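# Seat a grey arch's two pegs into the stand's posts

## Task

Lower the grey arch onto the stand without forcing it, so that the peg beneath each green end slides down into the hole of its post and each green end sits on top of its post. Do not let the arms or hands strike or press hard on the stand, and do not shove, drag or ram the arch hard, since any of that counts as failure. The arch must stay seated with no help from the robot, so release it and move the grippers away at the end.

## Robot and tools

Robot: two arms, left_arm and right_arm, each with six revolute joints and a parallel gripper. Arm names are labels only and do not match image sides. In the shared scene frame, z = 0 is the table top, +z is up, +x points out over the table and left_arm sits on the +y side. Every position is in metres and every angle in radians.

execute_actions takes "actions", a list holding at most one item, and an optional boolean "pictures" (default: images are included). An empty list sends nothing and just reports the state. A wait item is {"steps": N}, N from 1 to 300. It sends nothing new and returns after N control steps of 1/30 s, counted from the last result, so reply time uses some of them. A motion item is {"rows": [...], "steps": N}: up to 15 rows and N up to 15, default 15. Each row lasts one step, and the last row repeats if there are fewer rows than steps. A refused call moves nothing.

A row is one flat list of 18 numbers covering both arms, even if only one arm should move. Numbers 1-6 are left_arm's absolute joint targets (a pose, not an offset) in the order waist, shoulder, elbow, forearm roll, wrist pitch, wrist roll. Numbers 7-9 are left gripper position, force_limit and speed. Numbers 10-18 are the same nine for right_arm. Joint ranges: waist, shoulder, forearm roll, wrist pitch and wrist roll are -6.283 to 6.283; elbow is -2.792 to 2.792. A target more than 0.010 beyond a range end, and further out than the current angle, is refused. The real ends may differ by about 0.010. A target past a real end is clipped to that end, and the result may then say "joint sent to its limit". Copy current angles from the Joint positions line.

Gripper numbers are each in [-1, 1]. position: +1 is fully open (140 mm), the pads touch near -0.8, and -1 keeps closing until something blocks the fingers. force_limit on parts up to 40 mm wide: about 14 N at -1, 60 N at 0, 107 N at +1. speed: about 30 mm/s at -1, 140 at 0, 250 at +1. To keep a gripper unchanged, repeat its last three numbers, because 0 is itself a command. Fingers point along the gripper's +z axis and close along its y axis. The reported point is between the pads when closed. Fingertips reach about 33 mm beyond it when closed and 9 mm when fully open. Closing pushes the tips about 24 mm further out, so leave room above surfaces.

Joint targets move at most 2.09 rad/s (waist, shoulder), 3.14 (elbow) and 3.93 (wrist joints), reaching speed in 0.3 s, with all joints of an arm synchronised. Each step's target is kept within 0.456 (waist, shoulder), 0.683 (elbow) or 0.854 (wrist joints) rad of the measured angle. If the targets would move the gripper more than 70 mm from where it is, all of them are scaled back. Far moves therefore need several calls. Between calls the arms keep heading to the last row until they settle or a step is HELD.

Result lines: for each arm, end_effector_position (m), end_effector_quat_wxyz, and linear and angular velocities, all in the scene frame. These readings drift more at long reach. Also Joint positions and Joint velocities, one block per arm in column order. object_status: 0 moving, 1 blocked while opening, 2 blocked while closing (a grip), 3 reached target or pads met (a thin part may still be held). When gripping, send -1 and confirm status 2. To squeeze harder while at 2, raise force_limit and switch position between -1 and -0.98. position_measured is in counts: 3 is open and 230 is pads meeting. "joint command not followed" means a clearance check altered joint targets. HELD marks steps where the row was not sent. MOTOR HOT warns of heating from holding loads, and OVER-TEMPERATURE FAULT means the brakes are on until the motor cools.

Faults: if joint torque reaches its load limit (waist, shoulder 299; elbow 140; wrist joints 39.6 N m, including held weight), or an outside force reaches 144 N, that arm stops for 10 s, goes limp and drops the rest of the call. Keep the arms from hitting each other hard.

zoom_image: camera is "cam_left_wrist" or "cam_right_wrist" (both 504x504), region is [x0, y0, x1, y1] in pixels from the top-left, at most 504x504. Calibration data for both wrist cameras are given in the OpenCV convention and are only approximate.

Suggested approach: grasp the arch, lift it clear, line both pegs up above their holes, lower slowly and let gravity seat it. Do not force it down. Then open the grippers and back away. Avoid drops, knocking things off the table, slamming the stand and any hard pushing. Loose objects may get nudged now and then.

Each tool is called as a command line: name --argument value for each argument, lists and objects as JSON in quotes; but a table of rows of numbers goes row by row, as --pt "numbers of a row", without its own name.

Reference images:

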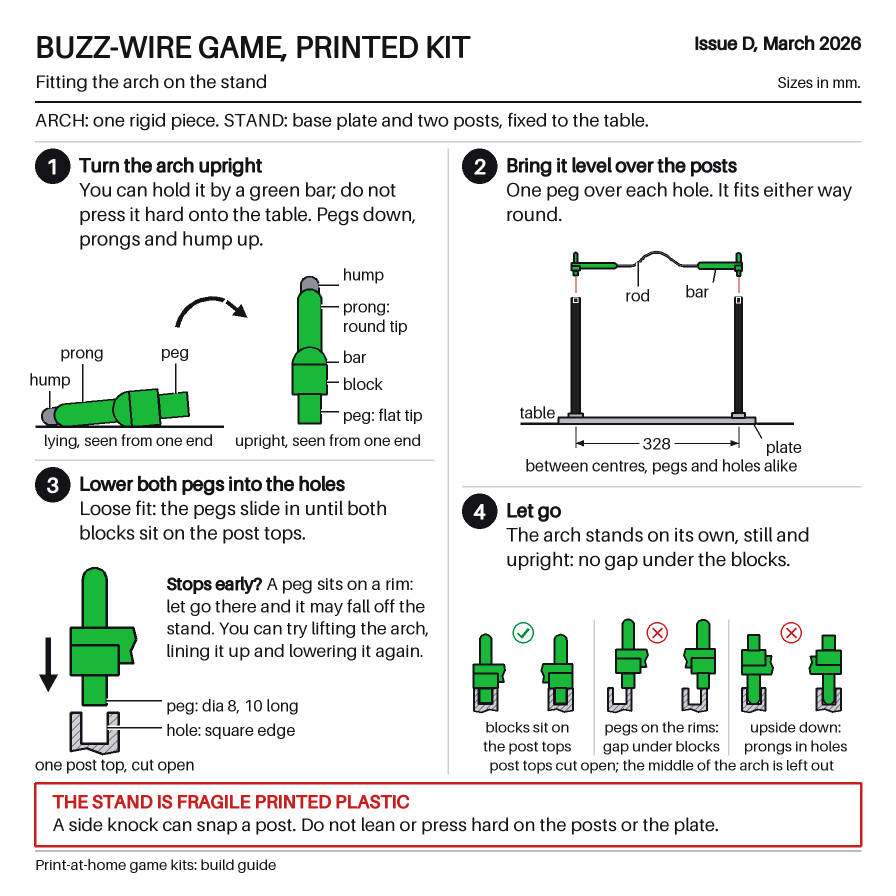

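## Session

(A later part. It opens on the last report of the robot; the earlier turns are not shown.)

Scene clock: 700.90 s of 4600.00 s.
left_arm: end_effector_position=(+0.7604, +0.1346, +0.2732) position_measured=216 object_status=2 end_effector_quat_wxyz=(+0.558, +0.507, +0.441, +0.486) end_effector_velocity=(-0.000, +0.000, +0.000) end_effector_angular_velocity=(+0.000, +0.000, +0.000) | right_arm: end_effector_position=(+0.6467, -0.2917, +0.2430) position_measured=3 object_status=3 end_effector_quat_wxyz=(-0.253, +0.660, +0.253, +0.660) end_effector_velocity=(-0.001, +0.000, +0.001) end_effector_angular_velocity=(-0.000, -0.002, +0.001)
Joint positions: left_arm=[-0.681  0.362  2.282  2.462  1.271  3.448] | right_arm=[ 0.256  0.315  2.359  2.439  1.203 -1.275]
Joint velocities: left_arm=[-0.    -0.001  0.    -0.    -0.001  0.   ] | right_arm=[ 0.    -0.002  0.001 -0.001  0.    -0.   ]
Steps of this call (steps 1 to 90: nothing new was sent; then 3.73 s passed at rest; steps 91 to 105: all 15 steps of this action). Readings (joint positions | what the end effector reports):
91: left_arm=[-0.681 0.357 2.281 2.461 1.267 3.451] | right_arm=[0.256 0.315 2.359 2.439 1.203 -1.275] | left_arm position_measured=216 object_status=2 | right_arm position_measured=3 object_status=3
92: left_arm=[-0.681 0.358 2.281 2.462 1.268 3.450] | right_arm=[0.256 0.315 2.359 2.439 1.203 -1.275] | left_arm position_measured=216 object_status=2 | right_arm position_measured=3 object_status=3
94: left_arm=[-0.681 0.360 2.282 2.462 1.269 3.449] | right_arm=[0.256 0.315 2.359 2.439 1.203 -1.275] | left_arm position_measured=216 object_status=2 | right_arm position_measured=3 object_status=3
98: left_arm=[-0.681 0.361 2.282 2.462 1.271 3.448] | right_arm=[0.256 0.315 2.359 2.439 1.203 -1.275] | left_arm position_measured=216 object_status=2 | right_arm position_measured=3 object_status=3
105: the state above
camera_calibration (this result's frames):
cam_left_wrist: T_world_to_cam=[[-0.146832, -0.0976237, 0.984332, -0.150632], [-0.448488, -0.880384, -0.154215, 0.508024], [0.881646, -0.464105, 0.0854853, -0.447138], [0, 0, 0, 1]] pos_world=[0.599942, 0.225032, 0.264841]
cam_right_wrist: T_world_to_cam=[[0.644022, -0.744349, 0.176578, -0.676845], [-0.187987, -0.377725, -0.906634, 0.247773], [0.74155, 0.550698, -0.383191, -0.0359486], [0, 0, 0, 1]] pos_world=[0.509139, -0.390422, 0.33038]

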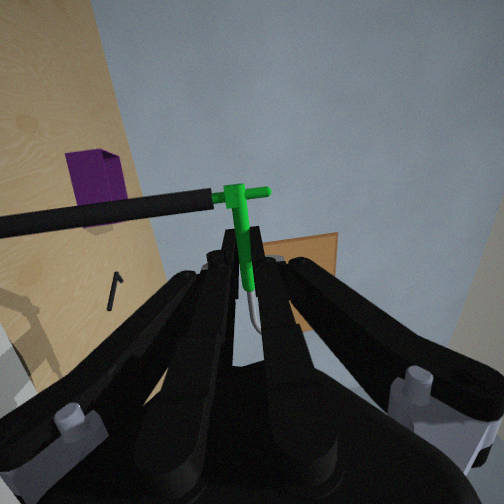

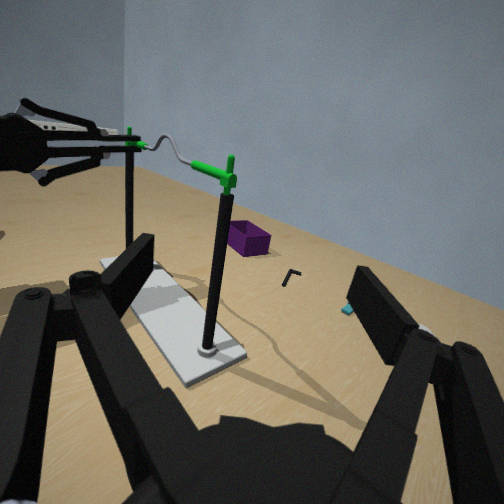

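execute_actions --actions '[{"rows": [[-0.68070,0.36456,2.28245,2.46296,1.27392,3.44558,-1,-0.3,-0.7,0.25643,0.31471,2.35946,2.43857,1.20325,-1.2752,1,0,0]], "steps": 15}]'

zoom_image --camera "cam_right_wrist" --region '[204, 160, 254, 210]'

zoom_image --camera "cam_left_wrist" --region '[190, 160, 290, 240]'

Scene clock: 735.20 s of 4600.00 s.
left_arm: end_effector_position=(+0.7604, +0.1347, +0.2715) position_measured=216 object_status=2 end_effector_quat_wxyz=(+0.558, +0.507, +0.441, +0.486) end_effector_velocity=(-0.000, -0.000, -0.001) end_effector_angular_velocity=(+0.001, +0.001, -0.001) | right_arm: end_effector_position=(+0.6467, -0.2917, +0.2430) position_measured=3 object_status=3 end_effector_quat_wxyz=(-0.253, +0.660, +0.253, +0.660) end_effector_velocity=(+0.001, -0.000, -0.002) end_effector_angular_velocity=(-0.001, +0.003, -0.001)
Joint positions: left_arm=[-0.681  0.365  2.283  2.463  1.274  3.446] | right_arm=[ 0.256  0.315  2.359  2.439  1.203 -1.275]
Joint velocities: left_arm=[ 0.     0.001  0.     0.001 -0.001 -0.   ] | right_arm=[-0.     0.002 -0.001 -0.    -0.002 -0.   ]
Steps of this call (steps 1 to 15: the robot went on to your last target; steps 16 to 90: nothing new was sent; then 30.80 s passed at rest; steps 91 to 105: all 15 steps of this action). Readings (joint positions | what the end effector reports):
91: left_arm=[-0.681 0.362 2.282 2.462 1.271 3.448] | right_arm=[0.256 0.315 2.359 2.439 1.203 -1.275] | left_arm position_measured=216 object_status=2 | right_arm position_measured=3 object_status=3
92: left_arm=[-0.681 0.363 2.282 2.462 1.273 3.446] | right_arm=[0.256 0.315 2.359 2.439 1.203 -1.275] | left_arm position_measured=216 object_status=2 | right_arm position_measured=3 object_status=3
94: left_arm=[-0.681 0.365 2.283 2.462 1.274 3.446] | right_arm=[0.256 0.315 2.359 2.439 1.203 -1.275] | left_arm position_measured=216 object_status=2 | right_arm position_measured=3 object_status=3
98: left_arm=[-0.681 0.365 2.283 2.463 1.274 3.446] | right_arm=[0.256 0.315 2.359 2.439 1.203 -1.275] | left_arm position_measured=216 object_status=2 | right_arm position_measured=3 object_status=3
105: the state above
camera_calibration (this result's frames):
cam_left_wrist: T_world_to_cam=[[-0.146655, -0.0977518, 0.984346, -0.149146], [-0.448488, -0.880379, -0.154246, 0.507803], [0.881675, -0.464089, 0.0852717, -0.446923], [0, 0, 0, 1]] pos_world=[0.599911, 0.225068, 0.263248]
cam_right_wrist: T_world_to_cam=[[0.644022, -0.744349, 0.176578, -0.676845], [-0.187987, -0.377725, -0.906634, 0.247773], [0.74155, 0.550698, -0.383191, -0.0359485], [0, 0, 0, 1]] pos_world=[0.509139, -0.390422, 0.33038]

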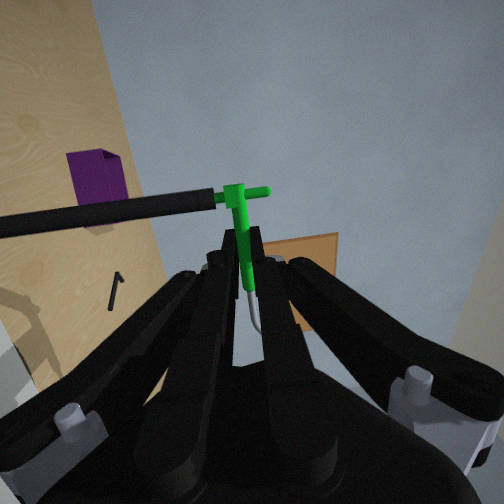

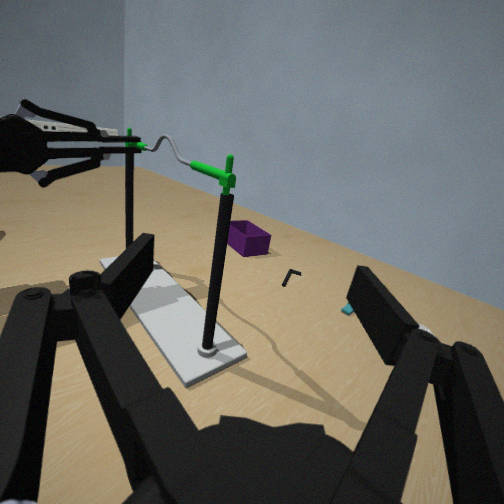

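Region (204, 160, 254, 210) of cam_right_wrist's 504x504 image, scaled by 10.080, with more detail than that image has.

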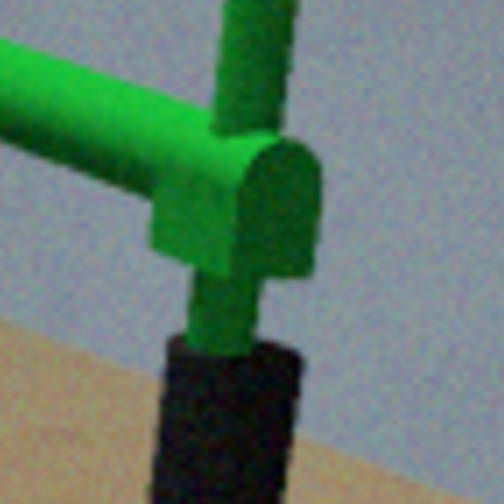

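Region (190, 160, 290, 240) of cam_left_wrist's 504x504 image, scaled by 5.040, with more detail than that image has; it fills the top 403 rows of this view, and the rest is white.

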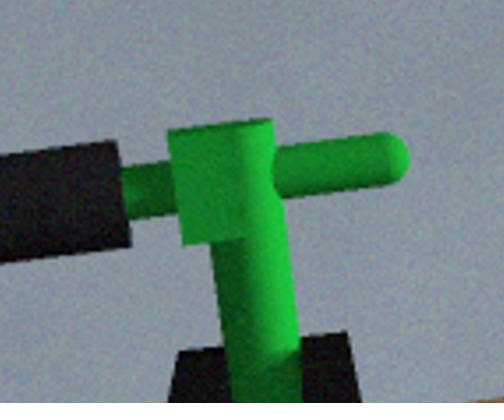

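execute_actions --actions '[{"rows": [[-0.68070,0.35708,2.28109,2.46124,1.26704,3.45140,-1,-0.3,-0.7,0.25643,0.31471,2.35946,2.43857,1.20325,-1.2752,1,0,0],[-0.68070,0.35708,2.28109,2.46124,1.26704,3.45140,-1,-0.3,-0.7,0.25643,0.31471,2.35946,2.43857,1.20325,-1.2752,1,0,0],[-0.68070,0.35708,2.28109,2.46124,1.26704,3.45140,-1,-0.3,-0.7,0.25643,0.31471,2.35946,2.43857,1.20325,-1.2752,1,0,0],[-0.68070,0.35708,2.28109,2.46124,1.26704,3.45140,-1,-0.3,-0.7,0.25643,0.31471,2.35946,2.43857,1.20325,-1.2752,1,0,0],[-0.68070,0.35708,2.28109,2.46124,1.26704,3.45140,-1,-0.3,-0.7,0.25643,0.31471,2.35946,2.43857,1.20325,-1.2752,1,0,0],[-0.68070,0.35708,2.28109,2.46124,1.26704,3.45140,-1,-0.3,-0.7,0.25643,0.31471,2.35946,2.43857,1.20325,-1.2752,1,0,0],[-0.68070,0.35708,2.28109,2.46124,1.26704,3.45140,-1,-0.3,-0.7,0.25643,0.31471,2.35946,2.43857,1.20325,-1.2752,1,0,0],[-0.68070,0.35708,2.28109,2.46124,1.26704,3.45140,-1,-0.3,-0.7,0.25643,0.31471,2.35946,2.43857,1.20325,-1.2752,1,0,0],[-0.68070,0.35708,2.28109,2.46124,1.26704,3.44090,-1,-0.3,-0.7,0.25643,0.31471,2.35946,2.43857,1.20325,-1.2752,1,0,0]], "steps": 15}]'

execute_actions --actions '[{"steps": 10}]'

zoom_image --camera "cam_right_wrist" --region '[204, 160, 254, 210]'

zoom_image --camera "cam_left_wrist" --region '[190, 160, 290, 240]'

Scene clock: 784.57 s of 4600.00 s.
left_arm: end_effector_position=(+0.7604, +0.1346, +0.2758) position_measured=216 object_status=2 end_effector_quat_wxyz=(+0.561, +0.505, +0.444, +0.483) end_effector_velocity=(-0.000, +0.000, +0.001) end_effector_angular_velocity=(-0.003, -0.000, -0.000) | right_arm: end_effector_position=(+0.6467, -0.2917, +0.2430) position_measured=3 object_status=3 end_effector_quat_wxyz=(-0.253, +0.660, +0.253, +0.660) end_effector_velocity=(+0.000, +0.000, +0.000) end_effector_angular_velocity=(-0.001, -0.001, +0.000)
Joint positions: left_arm=[-0.681  0.357  2.281  2.461  1.267  3.441] | right_arm=[ 0.256  0.315  2.359  2.439  1.203 -1.275]
Joint velocities: left_arm=[-0.    -0.001 -0.    -0.    -0.    -0.002] | right_arm=[-0.    -0.001 -0.    -0.    -0.001 -0.   ]
Steps of this call (steps 1 to 15: the robot went on to your last target; steps 16 to 90: nothing new was sent; then 45.87 s passed at rest; steps 91 to 105: all 15 steps of this action). Readings (joint positions | what the end effector reports):
91: left_arm=[-0.681 0.364 2.282 2.463 1.274 3.446] | right_arm=[0.256 0.315 2.359 2.439 1.203 -1.275] | left_arm position_measured=216 object_status=2 | right_arm position_measured=3 object_status=3
92: left_arm=[-0.681 0.361 2.282 2.463 1.271 3.447] | right_arm=[0.256 0.315 2.359 2.439 1.203 -1.275] | left_arm position_measured=216 object_status=2 | right_arm position_measured=3 object_status=3
94: left_arm=[-0.681 0.357 2.281 2.462 1.267 3.451] | right_arm=[0.256 0.315 2.359 2.439 1.203 -1.275] | left_arm position_measured=216 object_status=2 | right_arm position_measured=3 object_status=3
98: left_arm=[-0.681 0.357 2.281 2.461 1.267 3.451] | right_arm=[0.256 0.315 2.359 2.439 1.203 -1.275] | left_arm position_measured=216 object_status=2 | right_arm position_measured=3 object_status=3
105: the state above
camera_calibration (this result's frames):
cam_left_wrist: T_world_to_cam=[[-0.145597, -0.0873528, 0.98548, -0.155817], [-0.449614, -0.881448, -0.144558, 0.506713], [0.881277, -0.464132, 0.0890609, -0.448084], [0, 0, 0, 1]] pos_world=[0.600025, 0.22506, 0.266711]
cam_right_wrist: T_world_to_cam=[[0.644022, -0.744349, 0.176578, -0.676845], [-0.187987, -0.377725, -0.906634, 0.247773], [0.74155, 0.550698, -0.383191, -0.0359487], [0, 0, 0, 1]] pos_world=[0.509139, -0.390422, 0.33038]

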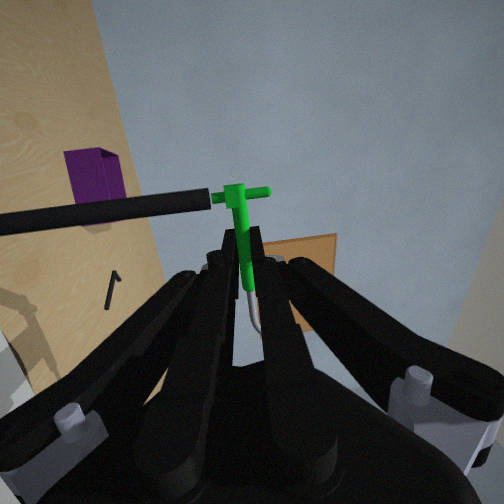

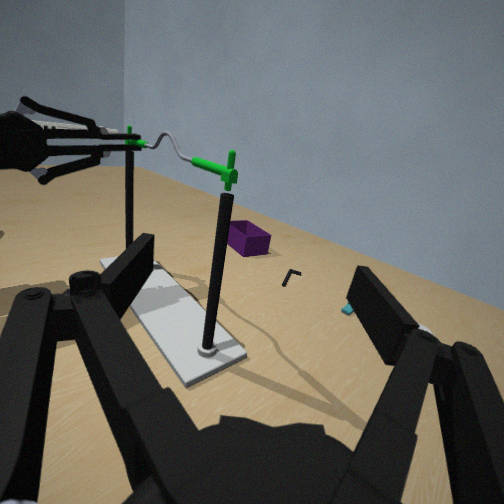

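Scene clock: 784.90 s of 4600.00 s.
left_arm: end_effector_position=(+0.7604, +0.1346, +0.2758) position_measured=216 object_status=2 end_effector_quat_wxyz=(+0.561, +0.505, +0.444, +0.483) end_effector_velocity=(+0.000, -0.000, +0.000) end_effector_angular_velocity=(-0.000, -0.000, -0.001) | right_arm: end_effector_position=(+0.6467, -0.2917, +0.2430) position_measured=3 object_status=3 end_effector_quat_wxyz=(-0.253, +0.660, +0.253, +0.660) end_effector_velocity=(+0.001, -0.000, +0.002) end_effector_angular_velocity=(+0.001, -0.004, -0.000)
Joint positions: left_arm=[-0.681  0.357  2.281  2.461  1.267  3.441] | right_arm=[ 0.256  0.315  2.359  2.439  1.203 -1.275]
Joint velocities: left_arm=[-0. -0. -0.  0. -0.  0.] | right_arm=[ 0.    -0.001 -0.002  0.001  0.001 -0.   ]
Steps of this call (steps 1 to 10: the robot went on to your last target). Readings (joint positions | what the end effector reports):
1: left_arm=[-0.681 0.357 2.281 2.461 1.267 3.441] | right_arm=[0.256 0.315 2.359 2.439 1.203 -1.275] | left_arm position_measured=216 object_status=2 | right_arm position_measured=3 object_status=3
2: left_arm=[-0.681 0.357 2.281 2.461 1.267 3.441] | right_arm=[0.256 0.315 2.359 2.439 1.203 -1.275] | left_arm position_measured=216 object_status=2 | right_arm position_measured=3 object_status=3
4: left_arm=[-0.681 0.357 2.281 2.461 1.267 3.441] | right_arm=[0.256 0.315 2.359 2.439 1.203 -1.275] | left_arm position_measured=216 object_status=2 | right_arm position_measured=3 object_status=3
8: left_arm=[-0.681 0.357 2.281 2.461 1.267 3.441] | right_arm=[0.256 0.315 2.359 2.439 1.203 -1.275] | left_arm position_measured=216 object_status=2 | right_arm position_measured=3 object_status=3
10: the state above
camera_calibration (this result's frames):
cam_left_wrist: T_world_to_cam=[[-0.145567, -0.0871861, 0.985499, -0.155865], [-0.449617, -0.881473, -0.144395, 0.50668], [0.88128, -0.464117, 0.0891131, -0.448101], [0, 0, 0, 1]] pos_world=[0.600026, 0.225064, 0.266698]
cam_right_wrist: T_world_to_cam=[[0.644022, -0.744349, 0.176578, -0.676845], [-0.187987, -0.377725, -0.906634, 0.247773], [0.74155, 0.550698, -0.383191, -0.0359487], [0, 0, 0, 1]] pos_world=[0.509139, -0.390422, 0.33038]

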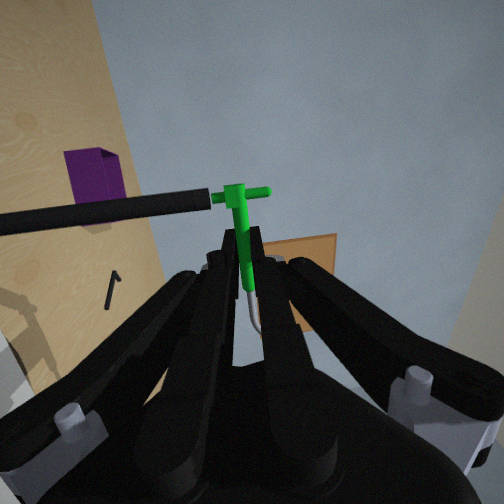

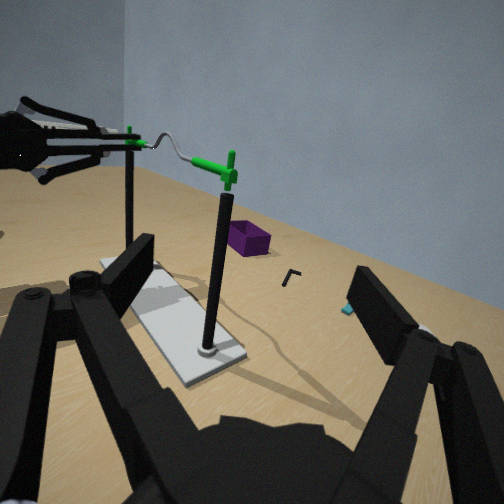

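Region (204, 160, 254, 210) of cam_right_wrist's 504x504 image, scaled by 10.080, with more detail than that image has.

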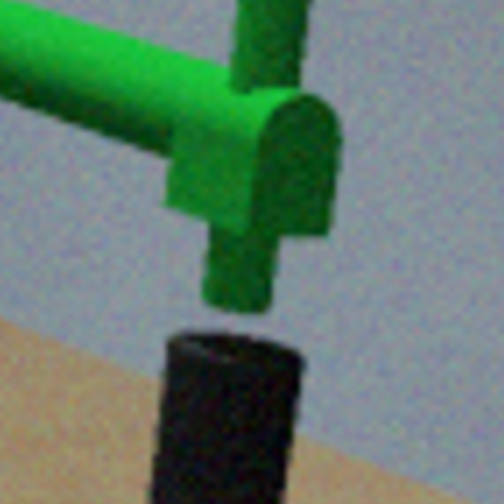

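Region (190, 160, 290, 240) of cam_left_wrist's 504x504 image, scaled by 5.040, with more detail than that image has; it fills the top 403 rows of this view, and the rest is white.

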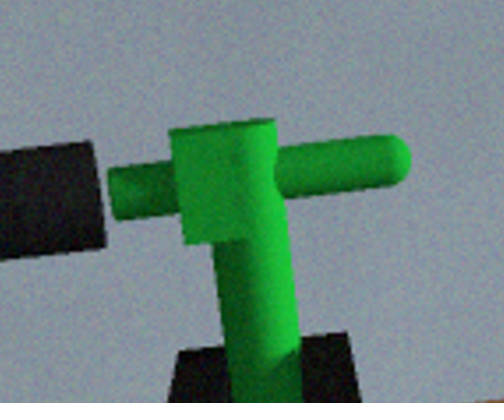

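execute_actions --actions '[{"rows": [[-0.68070,0.36082,2.28177,2.46210,1.27048,3.43799,-1,-0.3,-0.7,0.25643,0.31471,2.35946,2.43857,1.20325,-1.2752,1,0,0],[-0.68070,0.36082,2.28177,2.46210,1.27048,3.43799,-1,-0.3,-0.7,0.25643,0.31471,2.35946,2.43857,1.20325,-1.2752,1,0,0],[-0.68070,0.36082,2.28177,2.46210,1.27048,3.43799,-1,-0.3,-0.7,0.25643,0.31471,2.35946,2.43857,1.20325,-1.2752,1,0,0],[-0.68070,0.36082,2.28177,2.46210,1.27048,3.43799,-1,-0.3,-0.7,0.25643,0.31471,2.35946,2.43857,1.20325,-1.2752,1,0,0],[-0.68070,0.36082,2.28177,2.46210,1.27048,3.43799,-1,-0.3,-0.7,0.25643,0.31471,2.35946,2.43857,1.20325,-1.2752,1,0,0],[-0.68070,0.36456,2.28245,2.46296,1.27392,3.43508,-1,-0.3,-0.7,0.25643,0.31471,2.35946,2.43857,1.20325,-1.2752,1,0,0]], "steps": 15}]'

execute_actions --actions '[{"steps": 8}]'

zoom_image --camera "cam_right_wrist" --region '[204, 160, 254, 210]'

zoom_image --camera "cam_left_wrist" --region '[190, 160, 290, 240]'

Scene clock: 791.13 s of 4600.00 s.
left_arm: end_effector_position=(+0.7604, +0.1347, +0.2716) position_measured=216 object_status=2 end_effector_quat_wxyz=(+0.561, +0.505, +0.444, +0.483) end_effector_velocity=(+0.000, -0.000, -0.000) end_effector_angular_velocity=(+0.001, +0.001, -0.000) | right_arm: end_effector_position=(+0.6467, -0.2917, +0.2430) position_measured=3 object_status=3 end_effector_quat_wxyz=(-0.253, +0.660, +0.253, +0.660) end_effector_velocity=(-0.000, +0.000, -0.001) end_effector_angular_velocity=(-0.000, +0.001, +0.000)
Joint positions: left_arm=[-0.681  0.365  2.282  2.463  1.274  3.435] | right_arm=[ 0.256  0.315  2.359  2.439  1.203 -1.275]
Joint velocities: left_arm=[-0.     0.    -0.     0.    -0.001  0.001] | right_arm=[-0.     0.001  0.001 -0.     0.001 -0.   ]
Steps of this call (steps 1 to 15: the robot went on to your last target; steps 16 to 90: nothing new was sent; then 2.73 s passed at rest; steps 91 to 105: all 15 steps of this action). Readings (joint positions | what the end effector reports):
91: left_arm=[-0.681 0.357 2.281 2.461 1.267 3.441] | right_arm=[0.256 0.315 2.359 2.439 1.203 -1.275] | left_arm position_measured=216 object_status=2 | right_arm position_measured=3 object_status=3
92: left_arm=[-0.681 0.359 2.281 2.461 1.269 3.439] | right_arm=[0.256 0.315 2.359 2.439 1.203 -1.275] | left_arm position_measured=216 object_status=2 | right_arm position_measured=3 object_status=3
94: left_arm=[-0.681 0.361 2.282 2.461 1.270 3.438] | right_arm=[0.256 0.315 2.359 2.439 1.203 -1.275] | left_arm position_measured=216 object_status=2 | right_arm position_measured=3 object_status=3
98: left_arm=[-0.681 0.364 2.282 2.463 1.274 3.435] | right_arm=[0.256 0.315 2.359 2.439 1.203 -1.275] | left_arm position_measured=216 object_status=2 | right_arm position_measured=3 object_status=3
105: the state above
camera_calibration (this result's frames):
cam_left_wrist: T_world_to_cam=[[-0.14533, -0.0873848, 0.985517, -0.151883], [-0.449564, -0.88149, -0.144456, 0.506129], [0.881346, -0.464046, 0.0888222, -0.447645], [0, 0, 0, 1]] pos_world=[0.599994, 0.225147, 0.262557]
cam_right_wrist: T_world_to_cam=[[0.644022, -0.744349, 0.176578, -0.676845], [-0.187987, -0.377725, -0.906634, 0.247773], [0.74155, 0.550698, -0.383191, -0.0359487], [0, 0, 0, 1]] pos_world=[0.509139, -0.390422, 0.33038]

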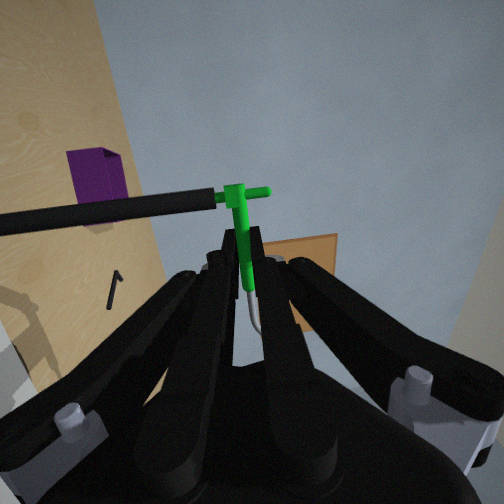

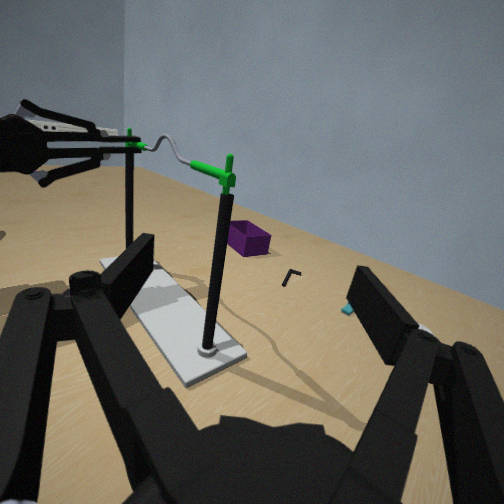

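Scene clock: 791.40 s of 4600.00 s.
left_arm: end_effector_position=(+0.7604, +0.1347, +0.2716) position_measured=216 object_status=2 end_effector_quat_wxyz=(+0.561, +0.505, +0.444, +0.483) end_effector_velocity=(-0.000, -0.000, +0.000) end_effector_angular_velocity=(+0.000, -0.001, -0.000) | right_arm: end_effector_position=(+0.6467, -0.2917, +0.2430) position_measured=3 object_status=3 end_effector_quat_wxyz=(-0.253, +0.660, +0.253, +0.660) end_effector_velocity=(+0.000, +0.000, +0.002) end_effector_angular_velocity=(+0.001, -0.002, +0.000)
Joint positions: left_arm=[-0.681  0.365  2.282  2.463  1.274  3.435] | right_arm=[ 0.256  0.315  2.359  2.439  1.203 -1.275]
Joint velocities: left_arm=[ 0.    -0.     0.     0.001  0.001  0.   ] | right_arm=[ 0.    -0.001 -0.001 -0.     0.001  0.   ]
Steps of this call (steps 1 to 8: the robot went on to your last target). Readings (joint positions | what the end effector reports):
1: left_arm=[-0.681 0.365 2.282 2.463 1.274 3.435] | right_arm=[0.256 0.315 2.359 2.439 1.203 -1.275] | left_arm position_measured=216 object_status=2 | right_arm position_measured=3 object_status=3
2: left_arm=[-0.681 0.365 2.282 2.463 1.274 3.435] | right_arm=[0.256 0.315 2.359 2.439 1.203 -1.275] | left_arm position_measured=216 object_status=2 | right_arm position_measured=3 object_status=3
4: left_arm=[-0.681 0.365 2.282 2.463 1.274 3.435] | right_arm=[0.256 0.315 2.359 2.439 1.203 -1.275] | left_arm position_measured=216 object_status=2 | right_arm position_measured=3 object_status=3
8: the state above
camera_calibration (this result's frames):
cam_left_wrist: T_world_to_cam=[[-0.145353, -0.0873917, 0.985513, -0.151871], [-0.449591, -0.881473, -0.144476, 0.506142], [0.881329, -0.464078, 0.0888343, -0.447635], [0, 0, 0, 1]] pos_world=[0.599996, 0.225141, 0.262561]
cam_right_wrist: T_world_to_cam=[[0.644022, -0.744349, 0.176578, -0.676845], [-0.187987, -0.377725, -0.906634, 0.247773], [0.74155, 0.550698, -0.383191, -0.0359487], [0, 0, 0, 1]] pos_world=[0.509139, -0.390422, 0.33038]

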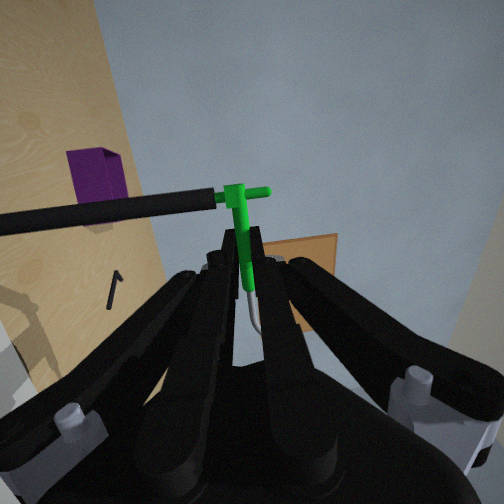

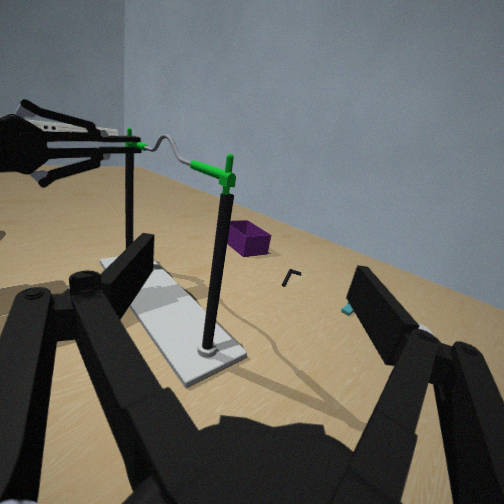

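Region (204, 160, 254, 210) of cam_right_wrist's 504x504 image, scaled by 10.080, with more detail than that image has.

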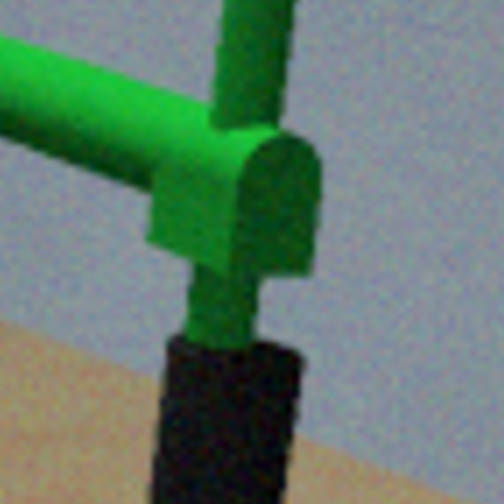

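Region (190, 160, 290, 240) of cam_left_wrist's 504x504 image, scaled by 5.040, with more detail than that image has; it fills the top 403 rows of this view, and the rest is white.

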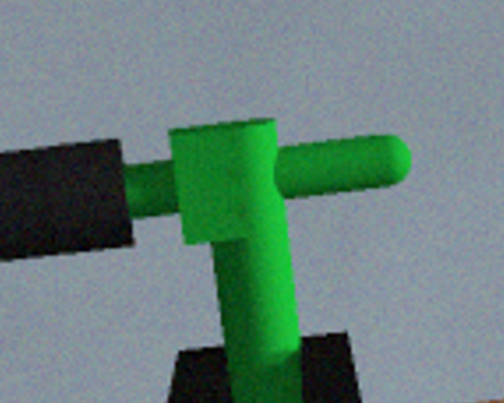

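execute_actions --actions '[{"rows": [[-0.68033,0.36483,2.28198,2.46329,1.27365,3.43506,-1,-0.3,-0.7,0.25643,0.31471,2.35946,2.43857,1.20325,-1.2752,1,0,0]], "steps": 15}]' --pictures false

execute_actions --actions '[{"steps": 8}]'

zoom_image --camera "cam_right_wrist" --region '[204, 160, 254, 210]'

zoom_image --camera "cam_left_wrist" --region '[190, 160, 290, 240]'

Scene clock: 806.70 s of 4600.00 s.
left_arm: end_effector_position=(+0.7607, +0.1346, +0.2716) position_measured=216 object_status=2 end_effector_quat_wxyz=(+0.561, +0.505, +0.444, +0.483) end_effector_velocity=(+0.000, -0.000, -0.001) end_effector_angular_velocity=(+0.001, +0.000, -0.000) | right_arm: end_effector_position=(+0.6467, -0.2917, +0.2430) position_measured=3 object_status=3 end_effector_quat_wxyz=(-0.253, +0.660, +0.253, +0.660) end_effector_velocity=(-0.000, -0.000, -0.000) end_effector_angular_velocity=(-0.000, +0.001, -0.001)
Joint positions: left_arm=[-0.68   0.365  2.282  2.463  1.274  3.435] | right_arm=[ 0.256  0.315  2.359  2.439  1.203 -1.275]
Joint velocities: left_arm=[ 0.     0.001 -0.     0.001  0.    -0.   ] | right_arm=[-0.    -0.     0.001  0.    -0.001 -0.   ]
Steps of this call (steps 1 to 15: the robot went on to your last target; steps 16 to 90: nothing new was sent; then 11.80 s passed at rest; steps 91 to 105: all 15 steps of this action). Readings (joint positions | what the end effector reports):
91: left_arm=[-0.681 0.365 2.282 2.463 1.274 3.435] | right_arm=[0.256 0.315 2.359 2.439 1.203 -1.275] | left_arm position_measured=216 object_status=2 | right_arm position_measured=3 object_status=3
92: left_arm=[-0.681 0.365 2.282 2.463 1.274 3.435] | right_arm=[0.256 0.315 2.359 2.439 1.203 -1.275] | left_arm position_measured=216 object_status=2 | right_arm position_measured=3 object_status=3
94: left_arm=[-0.681 0.365 2.282 2.463 1.274 3.435] | right_arm=[0.256 0.315 2.359 2.439 1.203 -1.275] | left_arm position_measured=216 object_status=2 | right_arm position_measured=3 object_status=3
98: left_arm=[-0.681 0.365 2.282 2.463 1.274 3.435] | right_arm=[0.256 0.315 2.359 2.439 1.203 -1.275] | left_arm position_measured=216 object_status=2 | right_arm position_measured=3 object_status=3
105: the state above

Scene clock: 806.97 s of 4600.00 s.
left_arm: end_effector_position=(+0.7607, +0.1346, +0.2716) position_measured=216 object_status=2 end_effector_quat_wxyz=(+0.561, +0.505, +0.444, +0.483) end_effector_velocity=(-0.000, +0.000, +0.001) end_effector_angular_velocity=(-0.001, -0.001, -0.000) | right_arm: end_effector_position=(+0.6467, -0.2917, +0.2430) position_measured=3 object_status=3 end_effector_quat_wxyz=(-0.253, +0.660, +0.253, +0.660) end_effector_velocity=(+0.000, -0.000, +0.001) end_effector_angular_velocity=(+0.000, -0.001, -0.001)
Joint positions: left_arm=[-0.68   0.365  2.282  2.463  1.274  3.435] | right_arm=[ 0.256  0.315  2.359  2.439  1.203 -1.275]
Joint velocities: left_arm=[ 0.    -0.001  0.     0.001  0.    -0.   ] | right_arm=[-0.    -0.    -0.001  0.    -0.    -0.   ]
Steps of this call (steps 1 to 8: the robot went on to your last target). Readings (joint positions | what the end effector reports):
1: left_arm=[-0.680 0.365 2.282 2.463 1.274 3.435] | right_arm=[0.256 0.315 2.359 2.439 1.203 -1.275] | left_arm position_measured=216 object_status=2 | right_arm position_measured=3 object_status=3
2: left_arm=[-0.680 0.365 2.282 2.463 1.274 3.435] | right_arm=[0.256 0.315 2.359 2.439 1.203 -1.275] | left_arm position_measured=216 object_status=2 | right_arm position_measured=3 object_status=3
4: left_arm=[-0.680 0.365 2.282 2.463 1.274 3.435] | right_arm=[0.256 0.315 2.359 2.439 1.203 -1.275] | left_arm position_measured=216 object_status=2 | right_arm position_measured=3 object_status=3
8: the state above
camera_calibration (this result's frames):
cam_left_wrist: T_world_to_cam=[[-0.14544, -0.0873217, 0.985506, -0.151833], [-0.449652, -0.881444, -0.144461, 0.506238], [0.881283, -0.464145, 0.088933, -0.447934], [0, 0, 0, 1]] pos_world=[0.600305, 0.225056, 0.2626]
cam_right_wrist: T_world_to_cam=[[0.644022, -0.744349, 0.176578, -0.676845], [-0.187987, -0.377725, -0.906634, 0.247773], [0.74155, 0.550698, -0.383191, -0.0359487], [0, 0, 0, 1]] pos_world=[0.509139, -0.390422, 0.33038]

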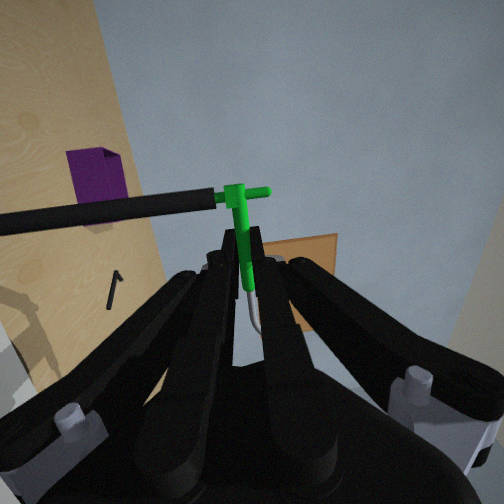

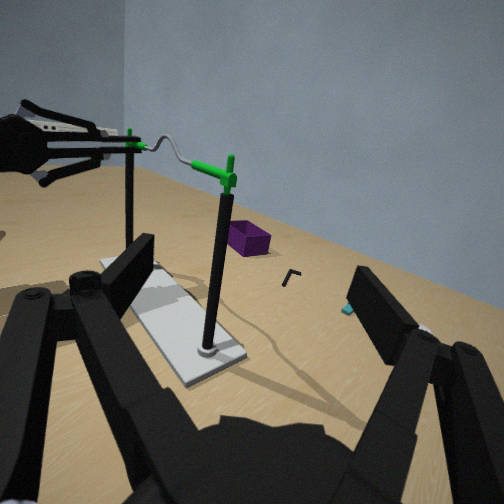

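Region (204, 160, 254, 210) of cam_right_wrist's 504x504 image, scaled by 10.080, with more detail than that image has.

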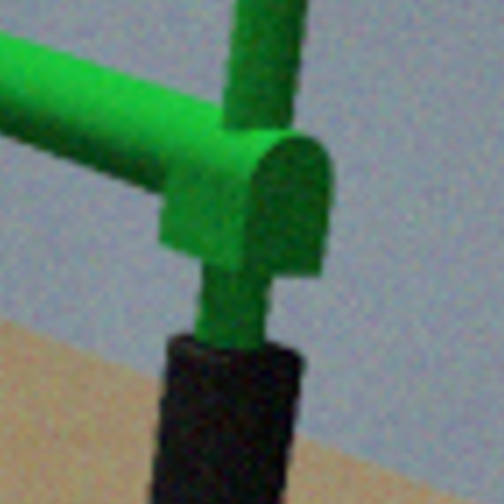

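Region (190, 160, 290, 240) of cam_left_wrist's 504x504 image, scaled by 5.040, with more detail than that image has; it fills the top 403 rows of this view, and the rest is white.

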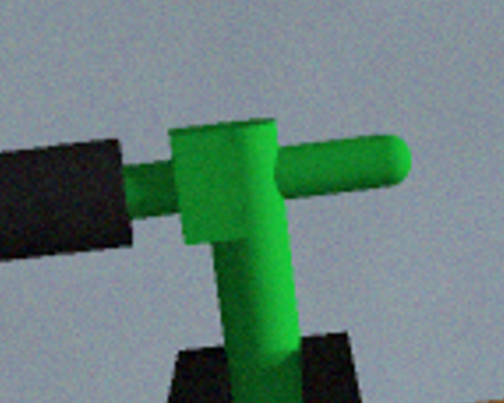

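execute_actions --actions '[{"rows": [[-0.68023,0.36490,2.28186,2.46338,1.27358,3.43506,-1,-0.3,-0.7,0.25643,0.31471,2.35946,2.43857,1.20325,-1.2752,1,0,0]], "steps": 15}]' --pictures false

execute_actions --actions '[{"steps": 8}]'

zoom_image --camera "cam_right_wrist" --region '[204, 160, 254, 210]'

Scene clock: 812.20 s of 4600.00 s.
left_arm: end_effector_position=(+0.7608, +0.1346, +0.2715) position_measured=216 object_status=2 end_effector_quat_wxyz=(+0.561, +0.505, +0.444, +0.483) end_effector_velocity=(+0.000, -0.000, -0.000) end_effector_angular_velocity=(+0.001, +0.000, -0.001) | right_arm: end_effector_position=(+0.6467, -0.2917, +0.2430) position_measured=3 object_status=3 end_effector_quat_wxyz=(-0.253, +0.660, +0.253, +0.660) end_effector_velocity=(+0.000, +0.000, +0.001) end_effector_angular_velocity=(-0.001, -0.001, +0.000)
Joint positions: left_arm=[-0.68   0.365  2.282  2.463  1.274  3.435] | right_arm=[ 0.256  0.315  2.359  2.439  1.203 -1.275]
Joint velocities: left_arm=[-0.     0.    -0.     0.001 -0.     0.   ] | right_arm=[ 0.    -0.001 -0.     0.    -0.001 -0.001]
Steps of this call (steps 1 to 15: the robot went on to your last target; steps 16 to 90: nothing new was sent; then 1.73 s passed at rest; steps 91 to 105: all 15 steps of this action). Readings (joint positions | what the end effector reports):
91: left_arm=[-0.680 0.365 2.282 2.463 1.274 3.435] | right_arm=[0.256 0.315 2.359 2.439 1.203 -1.275] | left_arm position_measured=216 object_status=2 | right_arm position_measured=3 object_status=3
92: left_arm=[-0.680 0.365 2.282 2.463 1.274 3.435] | right_arm=[0.256 0.315 2.359 2.439 1.203 -1.275] | left_arm position_measured=216 object_status=2 | right_arm position_measured=3 object_status=3
94: left_arm=[-0.680 0.365 2.282 2.463 1.274 3.435] | right_arm=[0.256 0.315 2.359 2.439 1.203 -1.275] | left_arm position_measured=216 object_status=2 | right_arm position_measured=3 object_status=3
98: left_arm=[-0.680 0.365 2.282 2.463 1.274 3.435] | right_arm=[0.256 0.315 2.359 2.439 1.203 -1.275] | left_arm position_measured=216 object_status=2 | right_arm position_measured=3 object_status=3
105: the state above

Scene clock: 812.47 s of 4600.00 s.
left_arm: end_effector_position=(+0.7608, +0.1346, +0.2716) position_measured=216 object_status=2 end_effector_quat_wxyz=(+0.561, +0.505, +0.444, +0.483) end_effector_velocity=(-0.000, -0.000, -0.000) end_effector_angular_velocity=(+0.000, +0.001, -0.001) | right_arm: end_effector_position=(+0.6467, -0.2917, +0.2430) position_measured=3 object_status=3 end_effector_quat_wxyz=(-0.253, +0.660, +0.253, +0.660) end_effector_velocity=(-0.000, +0.000, -0.001) end_effector_angular_velocity=(-0.000, +0.002, +0.000)
Joint positions: left_arm=[-0.68   0.365  2.282  2.463  1.274  3.435] | right_arm=[ 0.256  0.315  2.359  2.439  1.203 -1.275]
Joint velocities: left_arm=[ 0.    -0.    -0.     0.001 -0.001  0.   ] | right_arm=[ 0.     0.001  0.001  0.     0.    -0.   ]
Steps of this call (steps 1 to 8: the robot went on to your last target). Readings (joint positions | what the end effector reports):
1: left_arm=[-0.680 0.365 2.282 2.463 1.274 3.435] | right_arm=[0.256 0.315 2.359 2.439 1.203 -1.275] | left_arm position_measured=216 object_status=2 | right_arm position_measured=3 object_status=3
2: left_arm=[-0.680 0.365 2.282 2.463 1.274 3.435] | right_arm=[0.256 0.315 2.359 2.439 1.203 -1.275] | left_arm position_measured=216 object_status=2 | right_arm position_measured=3 object_status=3
4: left_arm=[-0.680 0.365 2.282 2.463 1.274 3.435] | right_arm=[0.256 0.315 2.359 2.439 1.203 -1.275] | left_arm position_measured=216 object_status=2 | right_arm position_measured=3 object_status=3
8: the state above
camera_calibration (this result's frames):
cam_left_wrist: T_world_to_cam=[[-0.145356, -0.0873259, 0.985518, -0.15185], [-0.449554, -0.881502, -0.144415, 0.506227], [0.881347, -0.464035, 0.0888739, -0.448024], [0, 0, 0, 1]] pos_world=[0.600369, 0.225081, 0.262575]
cam_right_wrist: T_world_to_cam=[[0.644022, -0.744349, 0.176578, -0.676845], [-0.187987, -0.377725, -0.906634, 0.247773], [0.74155, 0.550698, -0.383191, -0.0359486], [0, 0, 0, 1]] pos_world=[0.509139, -0.390422, 0.33038]

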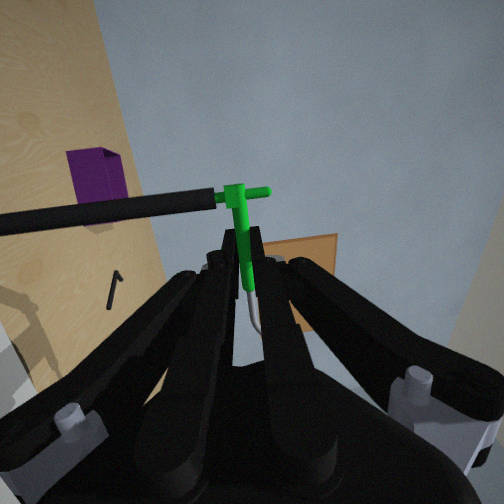

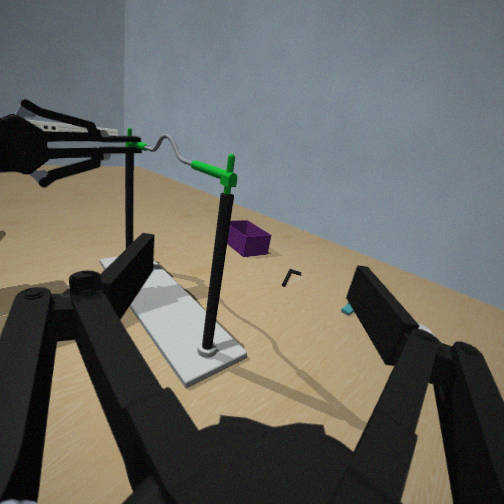

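Region (204, 160, 254, 210) of cam_right_wrist's 504x504 image, scaled by 10.080, with more detail than that image has.

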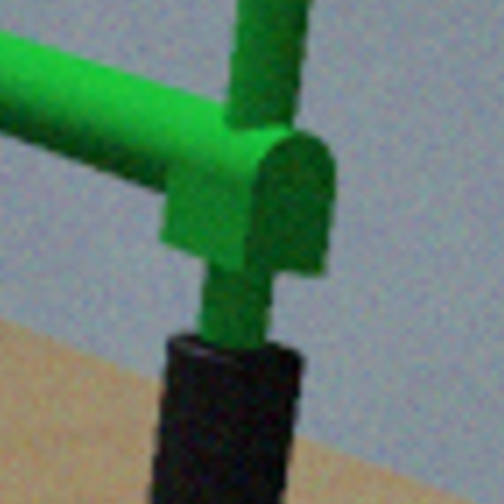

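execute_actions --actions '[{"rows": [[-0.68023,0.36490,2.28186,2.46338,1.27358,3.44030,-1,-0.3,-0.7,0.25643,0.31471,2.35946,2.43857,1.20325,-1.2752,1,0,0],[-0.68023,0.36490,2.28186,2.46338,1.27358,3.44030,-1,-0.3,-0.7,0.25643,0.31471,2.35946,2.43857,1.20325,-1.2752,1,0,0],[-0.68023,0.36490,2.28186,2.46338,1.27358,3.44030,-1,-0.3,-0.7,0.25643,0.31471,2.35946,2.43857,1.20325,-1.2752,1,0,0],[-0.68023,0.36490,2.28186,2.46338,1.27358,3.44030,-1,-0.3,-0.7,0.25643,0.31471,2.35946,2.43857,1.20325,-1.2752,1,0,0],[-0.68023,0.36490,2.28186,2.46338,1.27358,3.44030,-1,-0.3,-0.7,0.25643,0.31471,2.35946,2.43857,1.20325,-1.2752,1,0,0],[-0.68023,0.36490,2.28186,2.46338,1.27358,3.44030,-1,-0.3,-0.7,0.25643,0.31471,2.35946,2.43857,1.20325,-1.2752,1,0,0],[-0.68023,0.36490,2.28186,2.46338,1.27358,3.44556,-1,-0.3,-0.7,0.25643,0.31471,2.35946,2.43857,1.20325,-1.2752,1,0,0]], "steps": 15}]' --pictures false

execute_actions --actions '[{"steps": 8}]'

zoom_image --camera "cam_right_wrist" --region '[204, 160, 254, 210]'

zoom_image --camera "cam_left_wrist" --region '[190, 160, 290, 240]'

Scene clock: 818.50 s of 4600.00 s.
left_arm: end_effector_position=(+0.7608, +0.1346, +0.2716) position_measured=216 object_status=2 end_effector_quat_wxyz=(+0.558, +0.507, +0.441, +0.486) end_effector_velocity=(+0.000, -0.000, -0.001) end_effector_angular_velocity=(+0.001, +0.001, -0.000) | right_arm: end_effector_position=(+0.6467, -0.2917, +0.2430) position_measured=3 object_status=3 end_effector_quat_wxyz=(-0.253, +0.660, +0.253, +0.660) end_effector_velocity=(+0.000, -0.000, +0.001) end_effector_angular_velocity=(+0.000, -0.001, -0.001)
Joint positions: left_arm=[-0.68   0.365  2.282  2.463  1.274  3.446] | right_arm=[ 0.256  0.315  2.359  2.439  1.203 -1.275]
Joint velocities: left_arm=[-0.     0.001 -0.     0.    -0.001  0.   ] | right_arm=[ 0.    -0.001 -0.     0.001 -0.     0.   ]
Steps of this call (steps 1 to 15: the robot went on to your last target; steps 16 to 90: nothing new was sent; then 2.53 s passed at rest; steps 91 to 105: all 15 steps of this action). Readings (joint positions | what the end effector reports):
91: left_arm=[-0.680 0.365 2.282 2.463 1.274 3.435] | right_arm=[0.256 0.315 2.359 2.439 1.203 -1.275] | left_arm position_measured=216 object_status=2 | right_arm position_measured=3 object_status=3
92: left_arm=[-0.680 0.365 2.282 2.463 1.274 3.438] | right_arm=[0.256 0.315 2.359 2.439 1.203 -1.275] | left_arm position_measured=216 object_status=2 | right_arm position_measured=3 object_status=3
94: left_arm=[-0.680 0.365 2.282 2.463 1.274 3.440] | right_arm=[0.256 0.315 2.359 2.439 1.203 -1.275] | left_arm position_measured=216 object_status=2 | right_arm position_measured=3 object_status=3
98: left_arm=[-0.680 0.365 2.282 2.463 1.274 3.444] | right_arm=[0.256 0.315 2.359 2.439 1.203 -1.275] | left_arm position_measured=216 object_status=2 | right_arm position_measured=3 object_status=3
105: the state above

Scene clock: 818.77 s of 4600.00 s.
left_arm: end_effector_position=(+0.7608, +0.1346, +0.2716) position_measured=216 object_status=2 end_effector_quat_wxyz=(+0.558, +0.507, +0.441, +0.486) end_effector_velocity=(-0.000, -0.000, +0.001) end_effector_angular_velocity=(-0.001, -0.001, -0.000) | right_arm: end_effector_position=(+0.6467, -0.2917, +0.2430) position_measured=3 object_status=3 end_effector_quat_wxyz=(-0.253, +0.660, +0.253, +0.660) end_effector_velocity=(+0.000, -0.000, -0.001) end_effector_angular_velocity=(-0.001, +0.002, -0.001)
Joint positions: left_arm=[-0.68   0.365  2.282  2.463  1.274  3.446] | right_arm=[ 0.256  0.315  2.359  2.439  1.203 -1.275]
Joint velocities: left_arm=[-0.    -0.001 -0.     0.001  0.001 -0.   ] | right_arm=[ 0.     0.001  0.    -0.    -0.002 -0.   ]
Steps of this call (steps 1 to 8: the robot went on to your last target). Readings (joint positions | what the end effector reports):
1: left_arm=[-0.680 0.365 2.282 2.463 1.274 3.446] | right_arm=[0.256 0.315 2.359 2.439 1.203 -1.275] | left_arm position_measured=216 object_status=2 | right_arm position_measured=3 object_status=3
2: left_arm=[-0.680 0.365 2.282 2.463 1.274 3.446] | right_arm=[0.256 0.315 2.359 2.439 1.203 -1.275] | left_arm position_measured=216 object_status=2 | right_arm position_measured=3 object_status=3
4: left_arm=[-0.680 0.365 2.282 2.463 1.274 3.446] | right_arm=[0.256 0.315 2.359 2.439 1.203 -1.275] | left_arm position_measured=216 object_status=2 | right_arm position_measured=3 object_status=3
8: the state above
camera_calibration (this result's frames):
cam_left_wrist: T_world_to_cam=[[-0.146751, -0.0976638, 0.98434, -0.149108], [-0.44852, -0.880368, -0.154216, 0.507921], [0.881643, -0.464127, 0.0853907, -0.447318], [0, 0, 0, 1]] pos_world=[0.600305, 0.224982, 0.263299]
cam_right_wrist: T_world_to_cam=[[0.644022, -0.744349, 0.176578, -0.676845], [-0.187987, -0.377725, -0.906634, 0.247773], [0.74155, 0.550698, -0.383191, -0.0359484], [0, 0, 0, 1]] pos_world=[0.509139, -0.390422, 0.33038]

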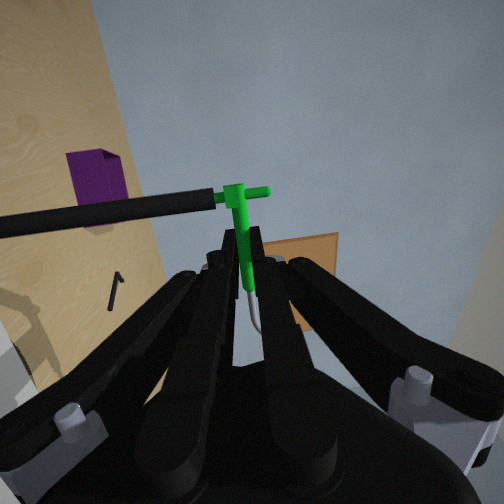

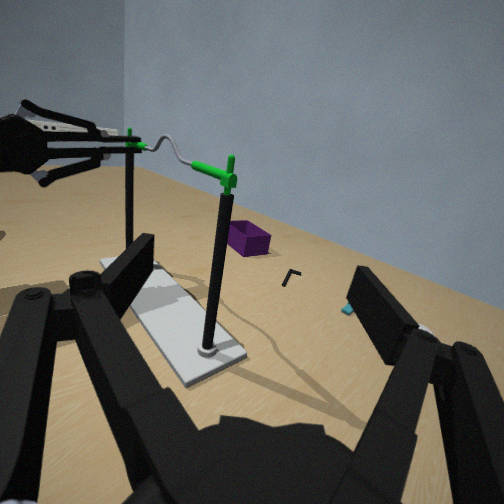

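Region (204, 160, 254, 210) of cam_right_wrist's 504x504 image, scaled by 10.080, with more detail than that image has.

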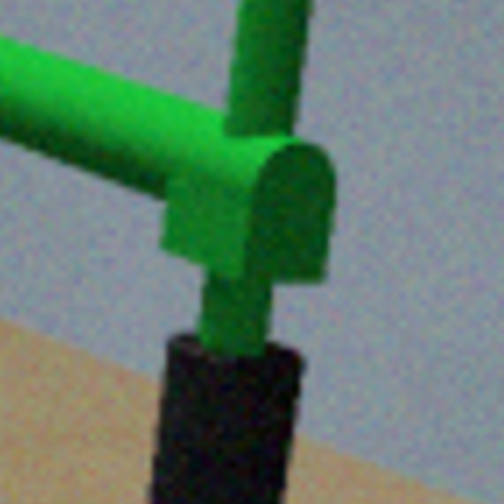

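Region (190, 160, 290, 240) of cam_left_wrist's 504x504 image, scaled by 5.040, with more detail than that image has; it fills the top 403 rows of this view, and the rest is white.

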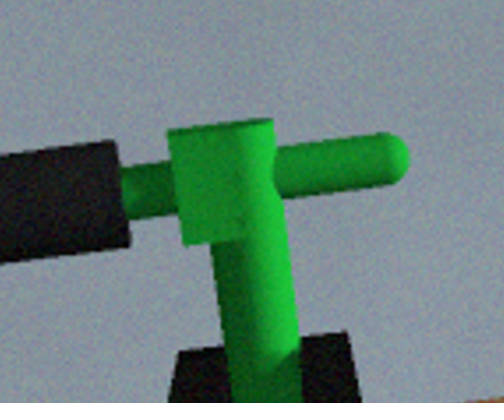

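zoom_image --camera "cam_right_wrist" --region '[214, 180, 242, 208]'

Region (214, 180, 242, 208) of cam_right_wrist's 504x504 image, scaled by 18.000, with more detail than that image has.

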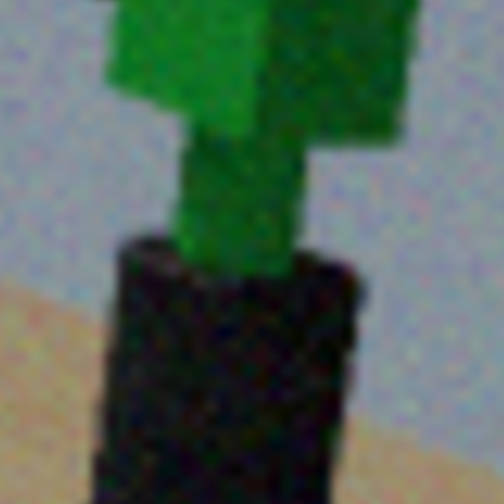

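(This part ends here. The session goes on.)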